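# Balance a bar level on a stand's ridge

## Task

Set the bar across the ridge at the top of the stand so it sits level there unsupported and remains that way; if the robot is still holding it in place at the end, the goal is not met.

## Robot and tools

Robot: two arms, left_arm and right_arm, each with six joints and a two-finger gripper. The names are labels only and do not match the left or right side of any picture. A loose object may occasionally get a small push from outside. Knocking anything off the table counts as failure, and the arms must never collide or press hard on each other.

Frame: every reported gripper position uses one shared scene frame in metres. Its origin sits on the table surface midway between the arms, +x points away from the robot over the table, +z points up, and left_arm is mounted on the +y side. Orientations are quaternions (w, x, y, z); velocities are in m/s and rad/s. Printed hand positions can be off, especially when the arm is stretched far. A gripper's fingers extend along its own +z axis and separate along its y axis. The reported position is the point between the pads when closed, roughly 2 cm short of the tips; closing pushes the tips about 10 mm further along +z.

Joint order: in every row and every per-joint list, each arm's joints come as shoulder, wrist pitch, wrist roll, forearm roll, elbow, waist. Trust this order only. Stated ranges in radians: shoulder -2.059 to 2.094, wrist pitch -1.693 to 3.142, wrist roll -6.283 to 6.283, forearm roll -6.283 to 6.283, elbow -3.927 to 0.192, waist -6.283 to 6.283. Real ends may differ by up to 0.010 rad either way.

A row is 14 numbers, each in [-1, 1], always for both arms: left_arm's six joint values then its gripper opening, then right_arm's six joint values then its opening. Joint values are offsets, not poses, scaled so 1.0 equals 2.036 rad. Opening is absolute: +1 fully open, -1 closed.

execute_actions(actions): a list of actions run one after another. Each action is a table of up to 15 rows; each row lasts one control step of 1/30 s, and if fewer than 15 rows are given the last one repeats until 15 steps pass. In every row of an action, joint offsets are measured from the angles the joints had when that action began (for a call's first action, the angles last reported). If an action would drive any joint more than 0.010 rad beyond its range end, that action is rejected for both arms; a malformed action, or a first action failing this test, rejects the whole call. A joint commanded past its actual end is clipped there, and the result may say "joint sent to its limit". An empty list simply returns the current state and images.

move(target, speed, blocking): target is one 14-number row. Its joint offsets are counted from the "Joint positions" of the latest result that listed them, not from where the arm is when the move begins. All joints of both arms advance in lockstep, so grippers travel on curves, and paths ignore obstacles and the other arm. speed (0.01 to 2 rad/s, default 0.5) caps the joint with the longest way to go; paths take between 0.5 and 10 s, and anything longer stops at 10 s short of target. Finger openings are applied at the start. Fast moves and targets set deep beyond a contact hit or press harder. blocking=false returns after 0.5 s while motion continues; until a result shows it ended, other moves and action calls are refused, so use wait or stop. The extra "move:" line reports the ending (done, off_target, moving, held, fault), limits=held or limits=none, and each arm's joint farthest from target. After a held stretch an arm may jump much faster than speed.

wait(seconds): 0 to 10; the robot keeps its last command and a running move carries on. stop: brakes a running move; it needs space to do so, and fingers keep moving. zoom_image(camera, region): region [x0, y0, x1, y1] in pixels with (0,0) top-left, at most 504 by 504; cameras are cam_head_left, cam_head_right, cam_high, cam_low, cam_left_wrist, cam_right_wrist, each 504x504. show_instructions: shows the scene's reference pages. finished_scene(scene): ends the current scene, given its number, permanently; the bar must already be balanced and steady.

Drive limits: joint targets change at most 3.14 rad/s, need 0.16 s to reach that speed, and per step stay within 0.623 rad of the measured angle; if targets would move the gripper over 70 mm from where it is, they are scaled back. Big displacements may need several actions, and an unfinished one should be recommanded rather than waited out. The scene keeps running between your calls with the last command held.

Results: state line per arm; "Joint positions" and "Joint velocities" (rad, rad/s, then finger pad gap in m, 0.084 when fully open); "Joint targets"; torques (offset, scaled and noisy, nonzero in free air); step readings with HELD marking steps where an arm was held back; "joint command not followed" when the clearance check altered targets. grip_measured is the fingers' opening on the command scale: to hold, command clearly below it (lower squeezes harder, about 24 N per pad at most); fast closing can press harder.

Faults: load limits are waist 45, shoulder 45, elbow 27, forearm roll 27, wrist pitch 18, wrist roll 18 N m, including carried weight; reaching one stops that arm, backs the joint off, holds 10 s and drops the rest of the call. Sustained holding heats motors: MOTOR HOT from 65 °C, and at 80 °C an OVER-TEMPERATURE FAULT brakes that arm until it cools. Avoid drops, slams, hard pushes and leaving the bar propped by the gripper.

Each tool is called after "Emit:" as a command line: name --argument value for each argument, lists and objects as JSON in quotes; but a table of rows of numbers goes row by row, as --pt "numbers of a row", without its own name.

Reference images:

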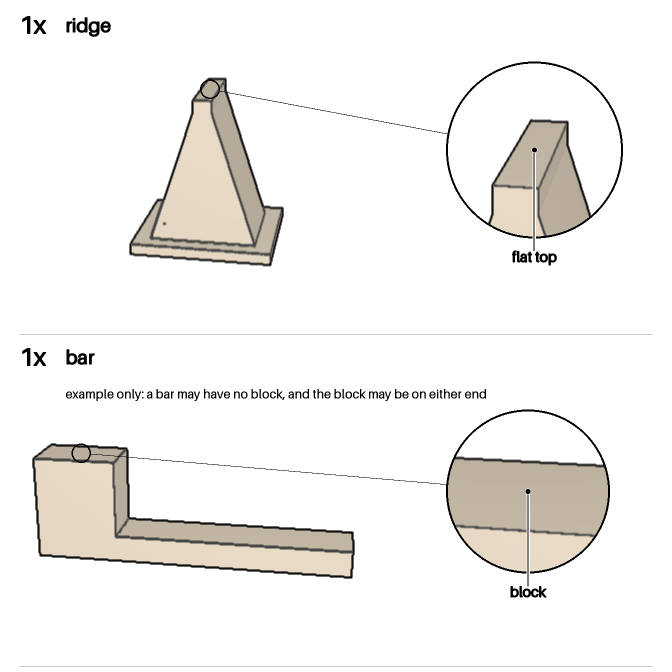

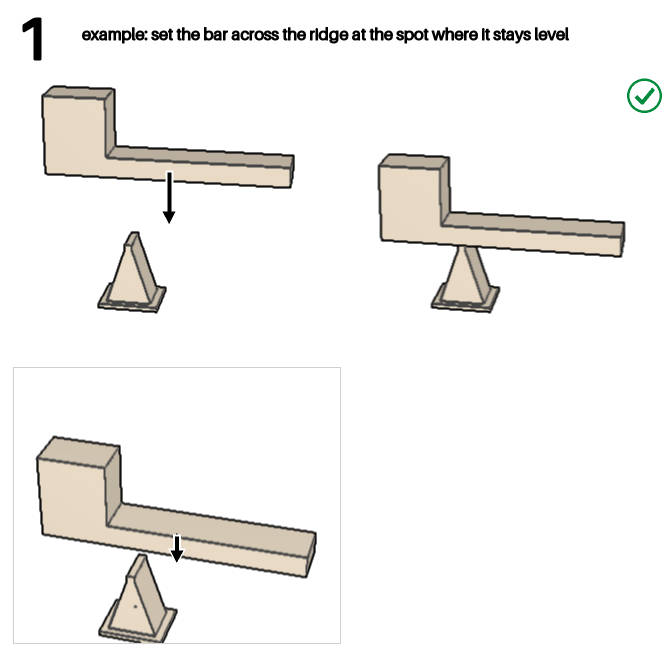

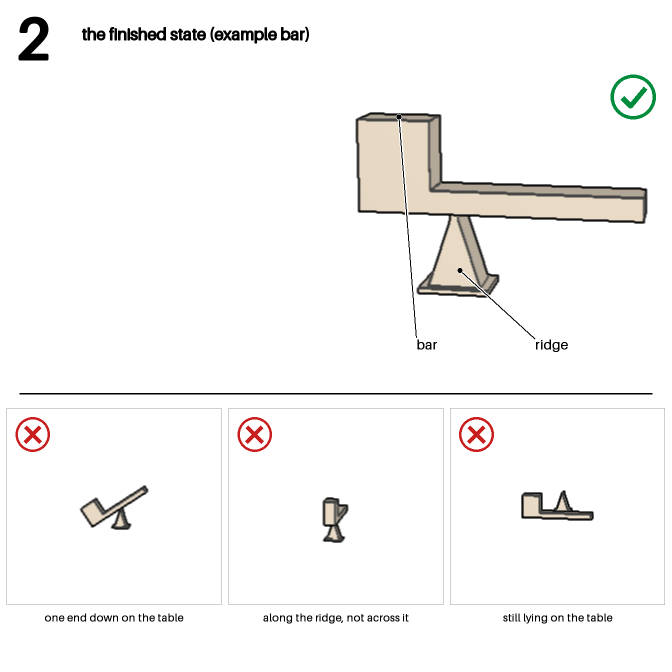

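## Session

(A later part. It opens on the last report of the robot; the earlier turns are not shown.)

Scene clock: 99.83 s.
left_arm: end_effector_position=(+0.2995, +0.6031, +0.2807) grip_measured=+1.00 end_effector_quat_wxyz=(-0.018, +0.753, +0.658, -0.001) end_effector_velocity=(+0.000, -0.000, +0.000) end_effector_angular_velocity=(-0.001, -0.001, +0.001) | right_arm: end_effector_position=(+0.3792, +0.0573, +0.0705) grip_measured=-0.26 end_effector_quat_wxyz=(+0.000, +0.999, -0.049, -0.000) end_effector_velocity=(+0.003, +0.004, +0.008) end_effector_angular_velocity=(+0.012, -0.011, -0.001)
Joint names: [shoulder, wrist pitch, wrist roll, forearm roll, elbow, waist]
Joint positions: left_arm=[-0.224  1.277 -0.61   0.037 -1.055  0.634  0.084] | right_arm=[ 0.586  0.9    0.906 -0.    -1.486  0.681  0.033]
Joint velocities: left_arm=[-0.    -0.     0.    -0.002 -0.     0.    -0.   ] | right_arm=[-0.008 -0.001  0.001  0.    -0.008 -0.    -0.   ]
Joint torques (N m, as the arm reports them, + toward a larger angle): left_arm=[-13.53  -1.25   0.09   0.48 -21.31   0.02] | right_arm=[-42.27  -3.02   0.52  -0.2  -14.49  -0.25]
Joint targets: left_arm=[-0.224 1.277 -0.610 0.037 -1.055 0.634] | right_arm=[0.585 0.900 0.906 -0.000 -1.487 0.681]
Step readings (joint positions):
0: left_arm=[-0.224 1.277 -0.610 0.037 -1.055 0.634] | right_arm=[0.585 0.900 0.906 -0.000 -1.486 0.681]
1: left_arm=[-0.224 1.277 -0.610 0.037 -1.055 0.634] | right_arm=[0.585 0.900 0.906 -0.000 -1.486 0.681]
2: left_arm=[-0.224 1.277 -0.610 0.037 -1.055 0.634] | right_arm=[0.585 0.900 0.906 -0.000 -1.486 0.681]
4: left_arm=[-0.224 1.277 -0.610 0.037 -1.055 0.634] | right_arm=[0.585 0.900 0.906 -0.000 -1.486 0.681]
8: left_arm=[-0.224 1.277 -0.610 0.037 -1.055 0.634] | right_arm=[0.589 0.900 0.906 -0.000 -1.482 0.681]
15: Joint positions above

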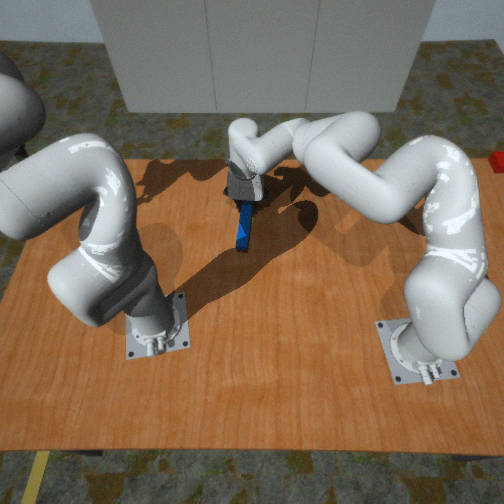

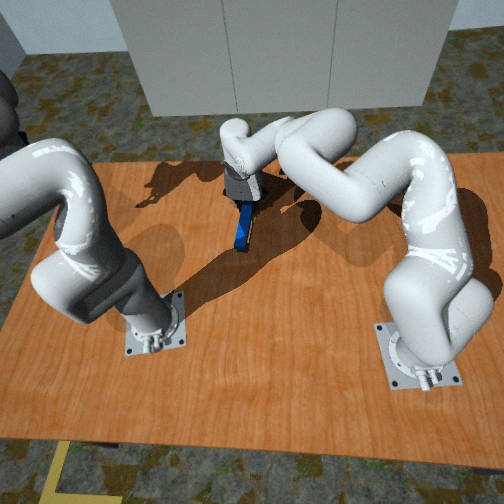

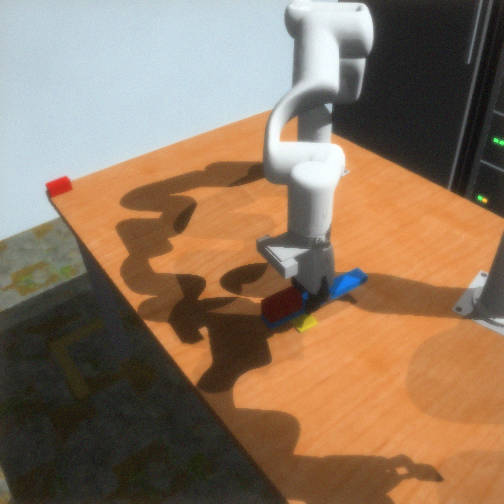

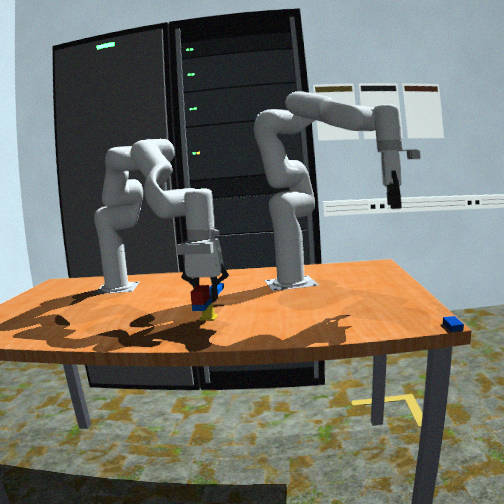

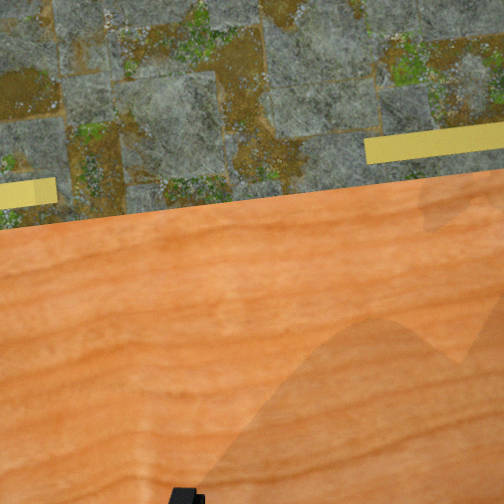

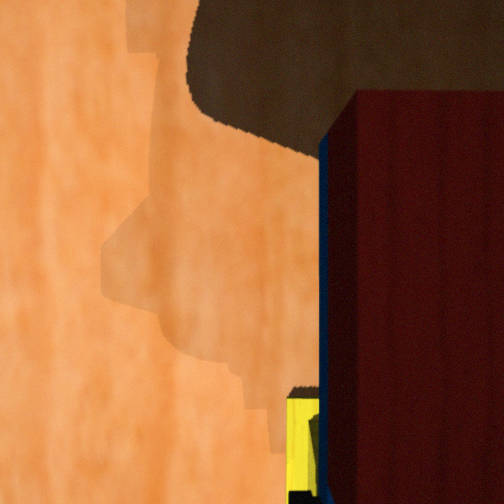

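Emit:
execute_actions --actions '[[[0,0,0,0,0,0,1,0.0005,0,0,0,0.0005,0,-0.35]],[[0,0,0,0,0,0,1,0,0,0,0,0,0,-0.25],[0,0,0,0,0,0,1,0,0,0,0,0,0,-0.2],[0,0,0,0,0,0,1,0,0,0,0,0,0,-0.15],[0,0,0,0,0,0,1,0,0,0,0,0,0,-0.1],[0,0,0,0,0,0,1,0,0,0,0,0,0,0.3]]]'

Emit:
move --target '[0,0,0,0,0,0,1,-0.07,0.1,0,0,-0.03,0,0.3]' --speed 0.3

Emit:
wait --seconds 3

Scene clock: 118.43 s.
left_arm: end_effector_position=(+0.2995, +0.6031, +0.2807) grip_measured=+1.00 end_effector_quat_wxyz=(-0.018, +0.753, +0.658, -0.001) end_effector_velocity=(-0.000, +0.000, +0.000) end_effector_angular_velocity=(+0.001, +0.001, -0.000) | right_arm: end_effector_position=(+0.3789, +0.0570, +0.0697) grip_measured=+0.29 end_effector_quat_wxyz=(+0.001, +0.999, -0.049, -0.001) end_effector_velocity=(-0.000, -0.000, +0.000) end_effector_angular_velocity=(+0.001, +0.001, -0.001)
Joint names: [shoulder, wrist pitch, wrist roll, forearm roll, elbow, waist]
Joint positions: left_arm=[-0.224  1.277 -0.61   0.037 -1.055  0.634  0.084] | right_arm=[ 0.587  0.9    0.906 -0.    -1.485  0.681  0.056]
Joint velocities: left_arm=[ 0.     0.001  0.     0.002 -0.001  0.    -0.   ] | right_arm=[-0.001  0.     0.     0.001  0.    -0.     0.002]
Joint torques (N m, as the arm reports them, + toward a larger angle): left_arm=[-13.9   -1.29   0.09   0.57 -21.28  -0.09] | right_arm=[-42.28  -2.95   0.58  -0.15 -14.17  -0.31]
Joint targets: left_arm=[-0.224 1.277 -0.610 0.037 -1.055 0.634] | right_arm=[0.587 0.900 0.906 -0.000 -1.485 0.681]
Step readings (joint positions; steps 1 to 15: 1st action; 16 to 30: 2nd action):
0: left_arm=[-0.224 1.277 -0.610 0.037 -1.055 0.634] | right_arm=[0.585 0.900 0.906 -0.000 -1.487 0.681]
1: left_arm=[-0.224 1.277 -0.610 0.037 -1.055 0.634] | right_arm=[0.585 0.900 0.906 -0.000 -1.487 0.681]
2: left_arm=[-0.224 1.277 -0.610 0.037 -1.055 0.634] | right_arm=[0.585 0.900 0.906 -0.000 -1.487 0.681]
4: left_arm=[-0.224 1.277 -0.610 0.037 -1.055 0.634] | right_arm=[0.586 0.900 0.906 -0.000 -1.486 0.681]
8: left_arm=[-0.224 1.277 -0.610 0.037 -1.055 0.634] | right_arm=[0.587 0.900 0.906 -0.000 -1.485 0.681]
15: left_arm=[-0.224 1.277 -0.610 0.037 -1.055 0.634] | right_arm=[0.587 0.900 0.906 -0.000 -1.485 0.681]
16: left_arm=[-0.224 1.277 -0.610 0.037 -1.055 0.634] | right_arm=[0.587 0.900 0.906 -0.000 -1.485 0.681]
17: left_arm=[-0.224 1.277 -0.610 0.037 -1.055 0.634] | right_arm=[0.587 0.900 0.906 -0.000 -1.485 0.681]
19: left_arm=[-0.224 1.277 -0.610 0.037 -1.055 0.634] | right_arm=[0.587 0.900 0.906 -0.000 -1.485 0.681]
23: left_arm=[-0.224 1.277 -0.610 0.037 -1.055 0.634] | right_arm=[0.587 0.900 0.906 -0.000 -1.485 0.681]
30: Joint positions above

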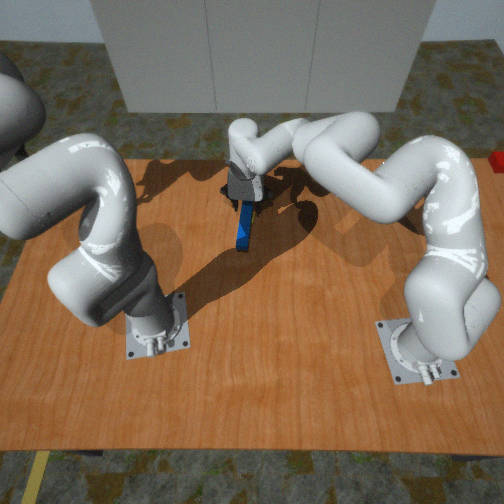

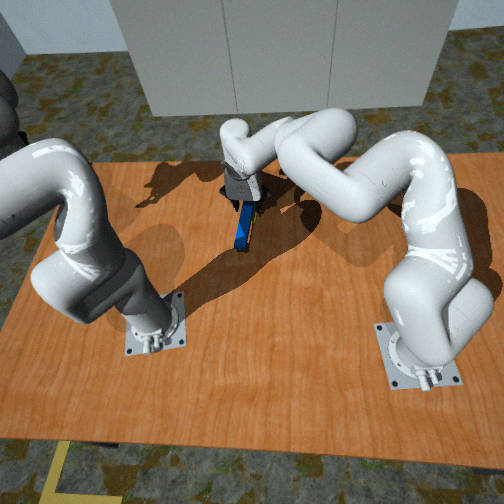

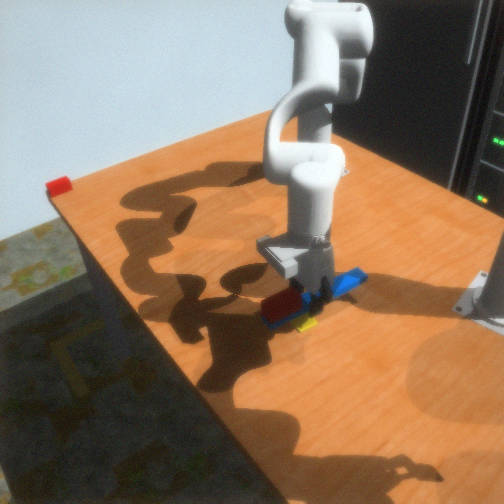

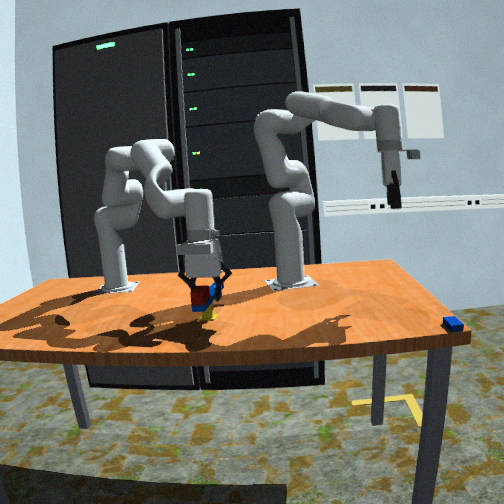

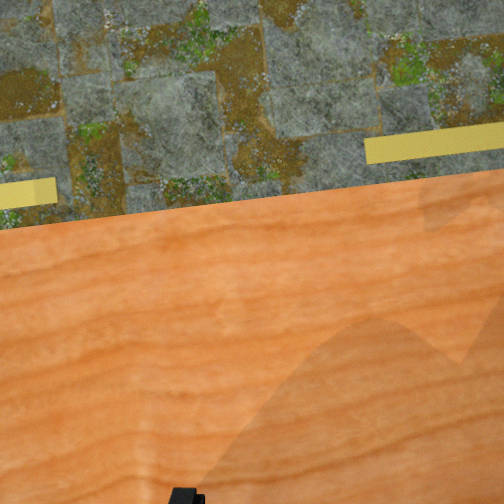

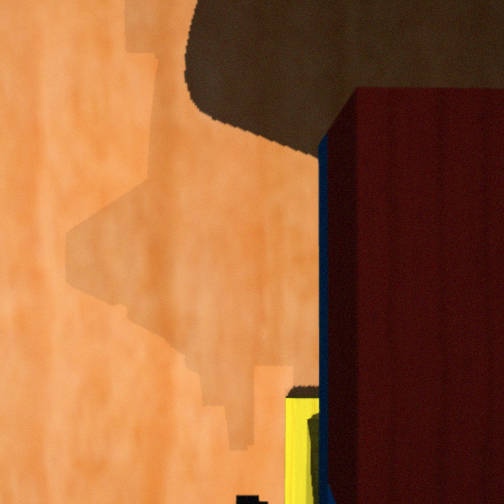

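Scene clock: 119.67 s.
left_arm: end_effector_position=(+0.2995, +0.6031, +0.2807) grip_measured=+1.00 end_effector_quat_wxyz=(-0.018, +0.753, +0.658, -0.001) end_effector_velocity=(-0.000, +0.000, -0.000) end_effector_angular_velocity=(+0.001, +0.001, -0.000) | right_arm: end_effector_position=(+0.3739, +0.0518, +0.1630) grip_measured=+0.29 end_effector_quat_wxyz=(+0.001, +0.999, -0.049, -0.001) end_effector_velocity=(+0.001, +0.001, +0.003) end_effector_angular_velocity=(+0.005, -0.004, -0.001)
Joint names: [shoulder, wrist pitch, wrist roll, forearm roll, elbow, waist]
Joint positions: left_arm=[-0.224  1.277 -0.61   0.037 -1.055  0.634  0.084] | right_arm=[ 0.445  1.103  0.906 -0.    -1.546  0.681  0.056]
Joint velocities: left_arm=[ 0.    -0.    -0.     0.002 -0.     0.     0.   ] | right_arm=[-0.003  0.001 -0.     0.001 -0.004 -0.001  0.   ]
Joint torques (N m, as the arm reports them, + toward a larger angle): left_arm=[-13.55  -1.28   0.15   0.57 -21.31   0.  ] | right_arm=[-39.98  -2.94   0.53  -0.34 -15.11  -0.07]
Joint targets: left_arm=[-0.224 1.277 -0.610 0.037 -1.055 0.634] | right_arm=[0.445 1.103 0.906 -0.000 -1.546 0.681]
move: done; limits=none; left_arm: farthest joint: the waist, 0.000 radians from its target (0.000 radians at the start); right_arm: farthest joint: the shoulder, 0.001 radians from its target (0.143 radians at the start)

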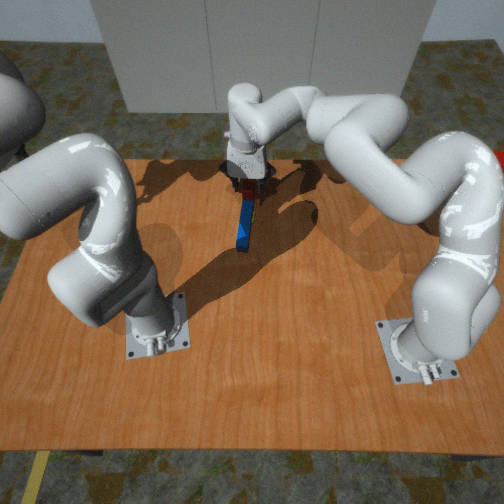

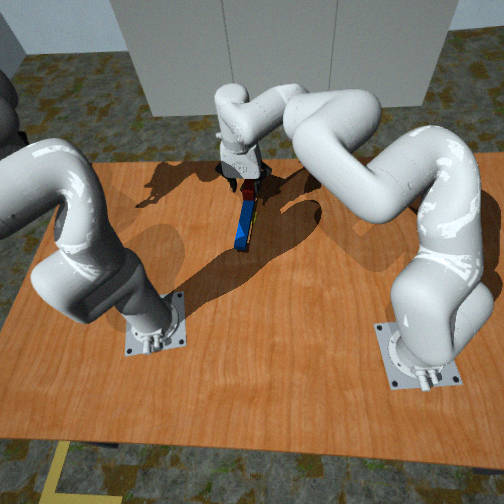

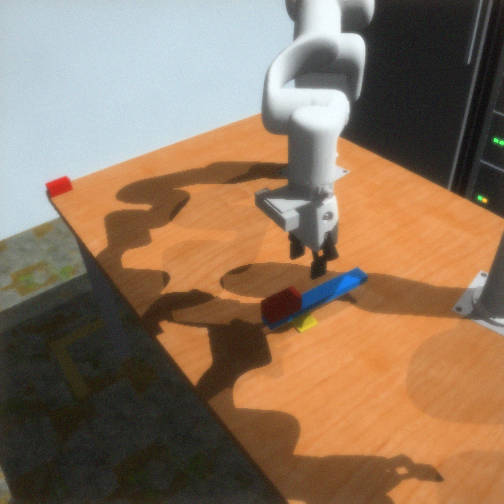

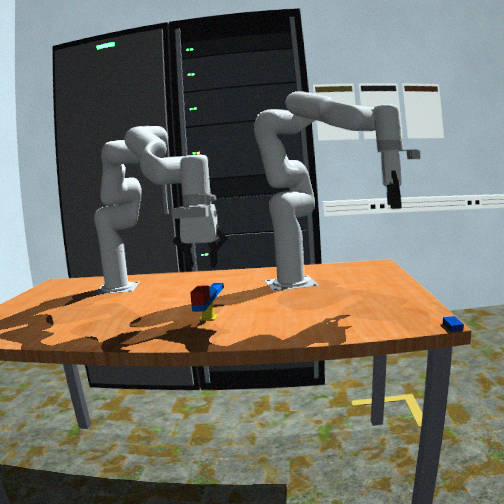

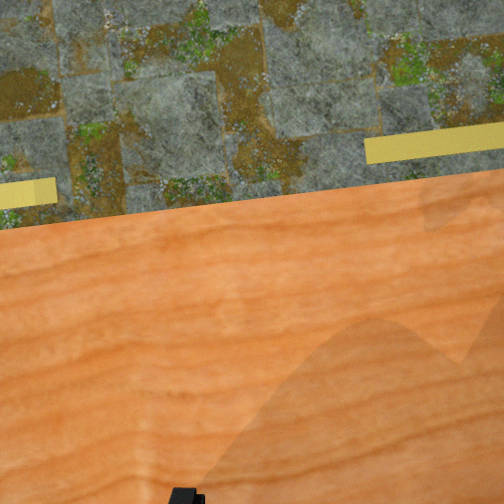

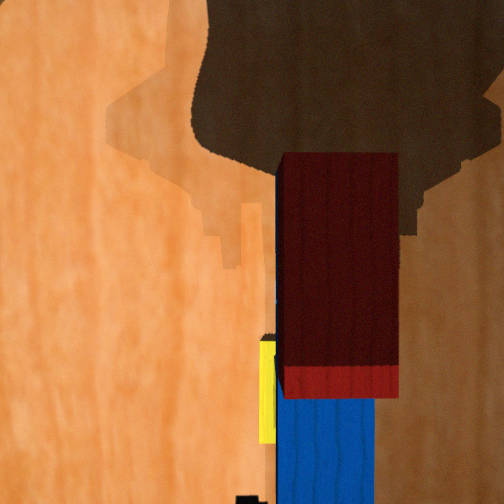

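Scene clock: 122.67 s.
left_arm: end_effector_position=(+0.2995, +0.6031, +0.2807) grip_measured=+1.00 end_effector_quat_wxyz=(-0.018, +0.753, +0.658, -0.001) end_effector_velocity=(-0.000, -0.000, -0.000) end_effector_angular_velocity=(-0.000, +0.001, -0.001) | right_arm: end_effector_position=(+0.3740, +0.0519, +0.1634) grip_measured=+0.29 end_effector_quat_wxyz=(+0.001, +0.999, -0.049, -0.001) end_effector_velocity=(-0.001, +0.001, +0.000) end_effector_angular_velocity=(-0.000, -0.000, +0.002)
Joint names: [shoulder, wrist pitch, wrist roll, forearm roll, elbow, waist]
Joint positions: left_arm=[-0.224  1.277 -0.61   0.037 -1.055  0.634  0.084] | right_arm=[ 0.445  1.103  0.906 -0.    -1.546  0.681  0.056]
Joint velocities: left_arm=[ 0.    -0.    -0.     0.001  0.001 -0.    -0.   ] | right_arm=[ 0.     0.     0.    -0.    -0.     0.002 -0.   ]
Joint torques (N m, as the arm reports them, + toward a larger angle): left_arm=[-13.62  -1.23   0.12   0.6  -21.43  -0.15] | right_arm=[-40.56  -3.01   0.53  -0.21 -15.12  -0.23]
Joint targets: left_arm=[-0.224 1.277 -0.610 0.037 -1.055 0.634] | right_arm=[0.445 1.103 0.906 -0.000 -1.546 0.681]
wait: 3.00 s; at rest by 0.17 s

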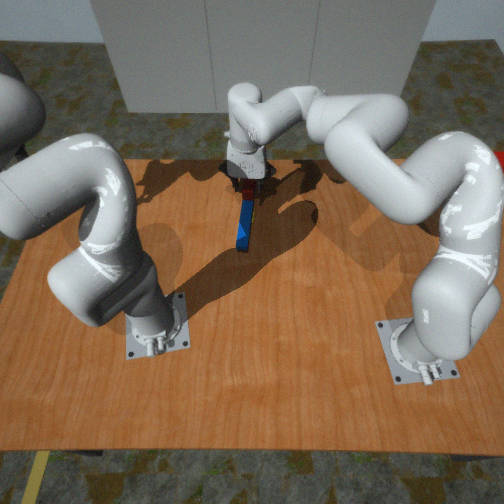

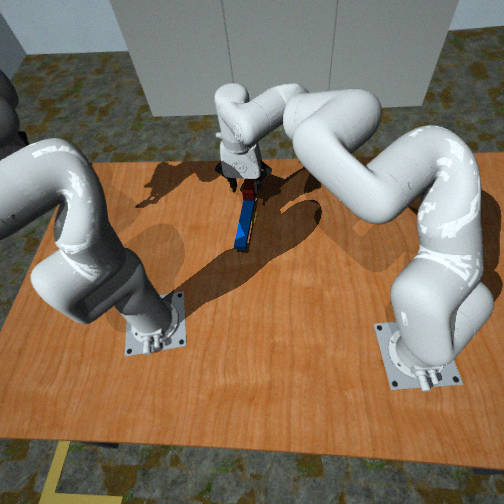

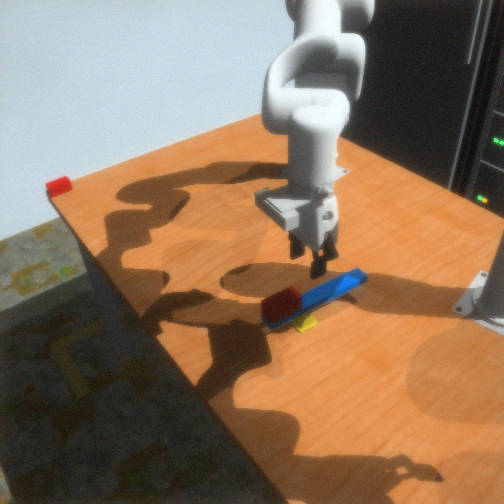

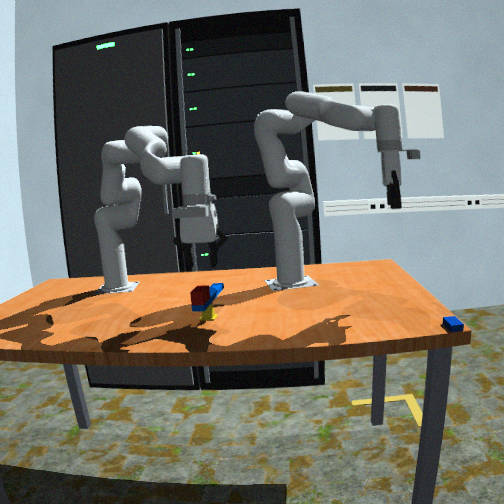

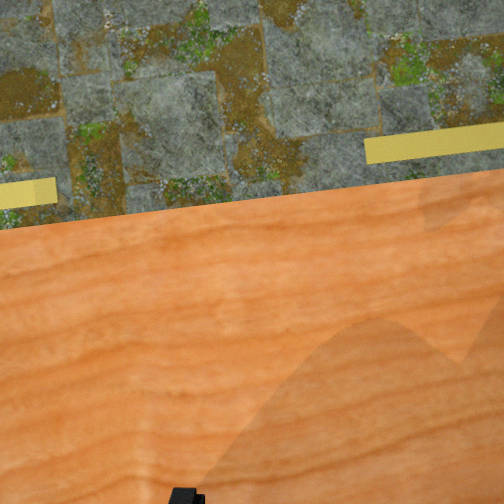

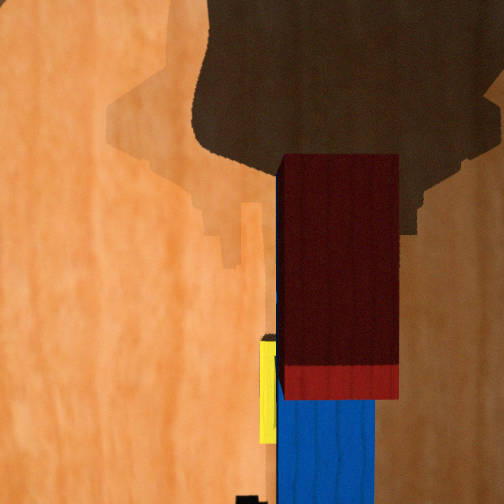

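Emit:
finished_scene --scene 1

The scene is finished: the task was done.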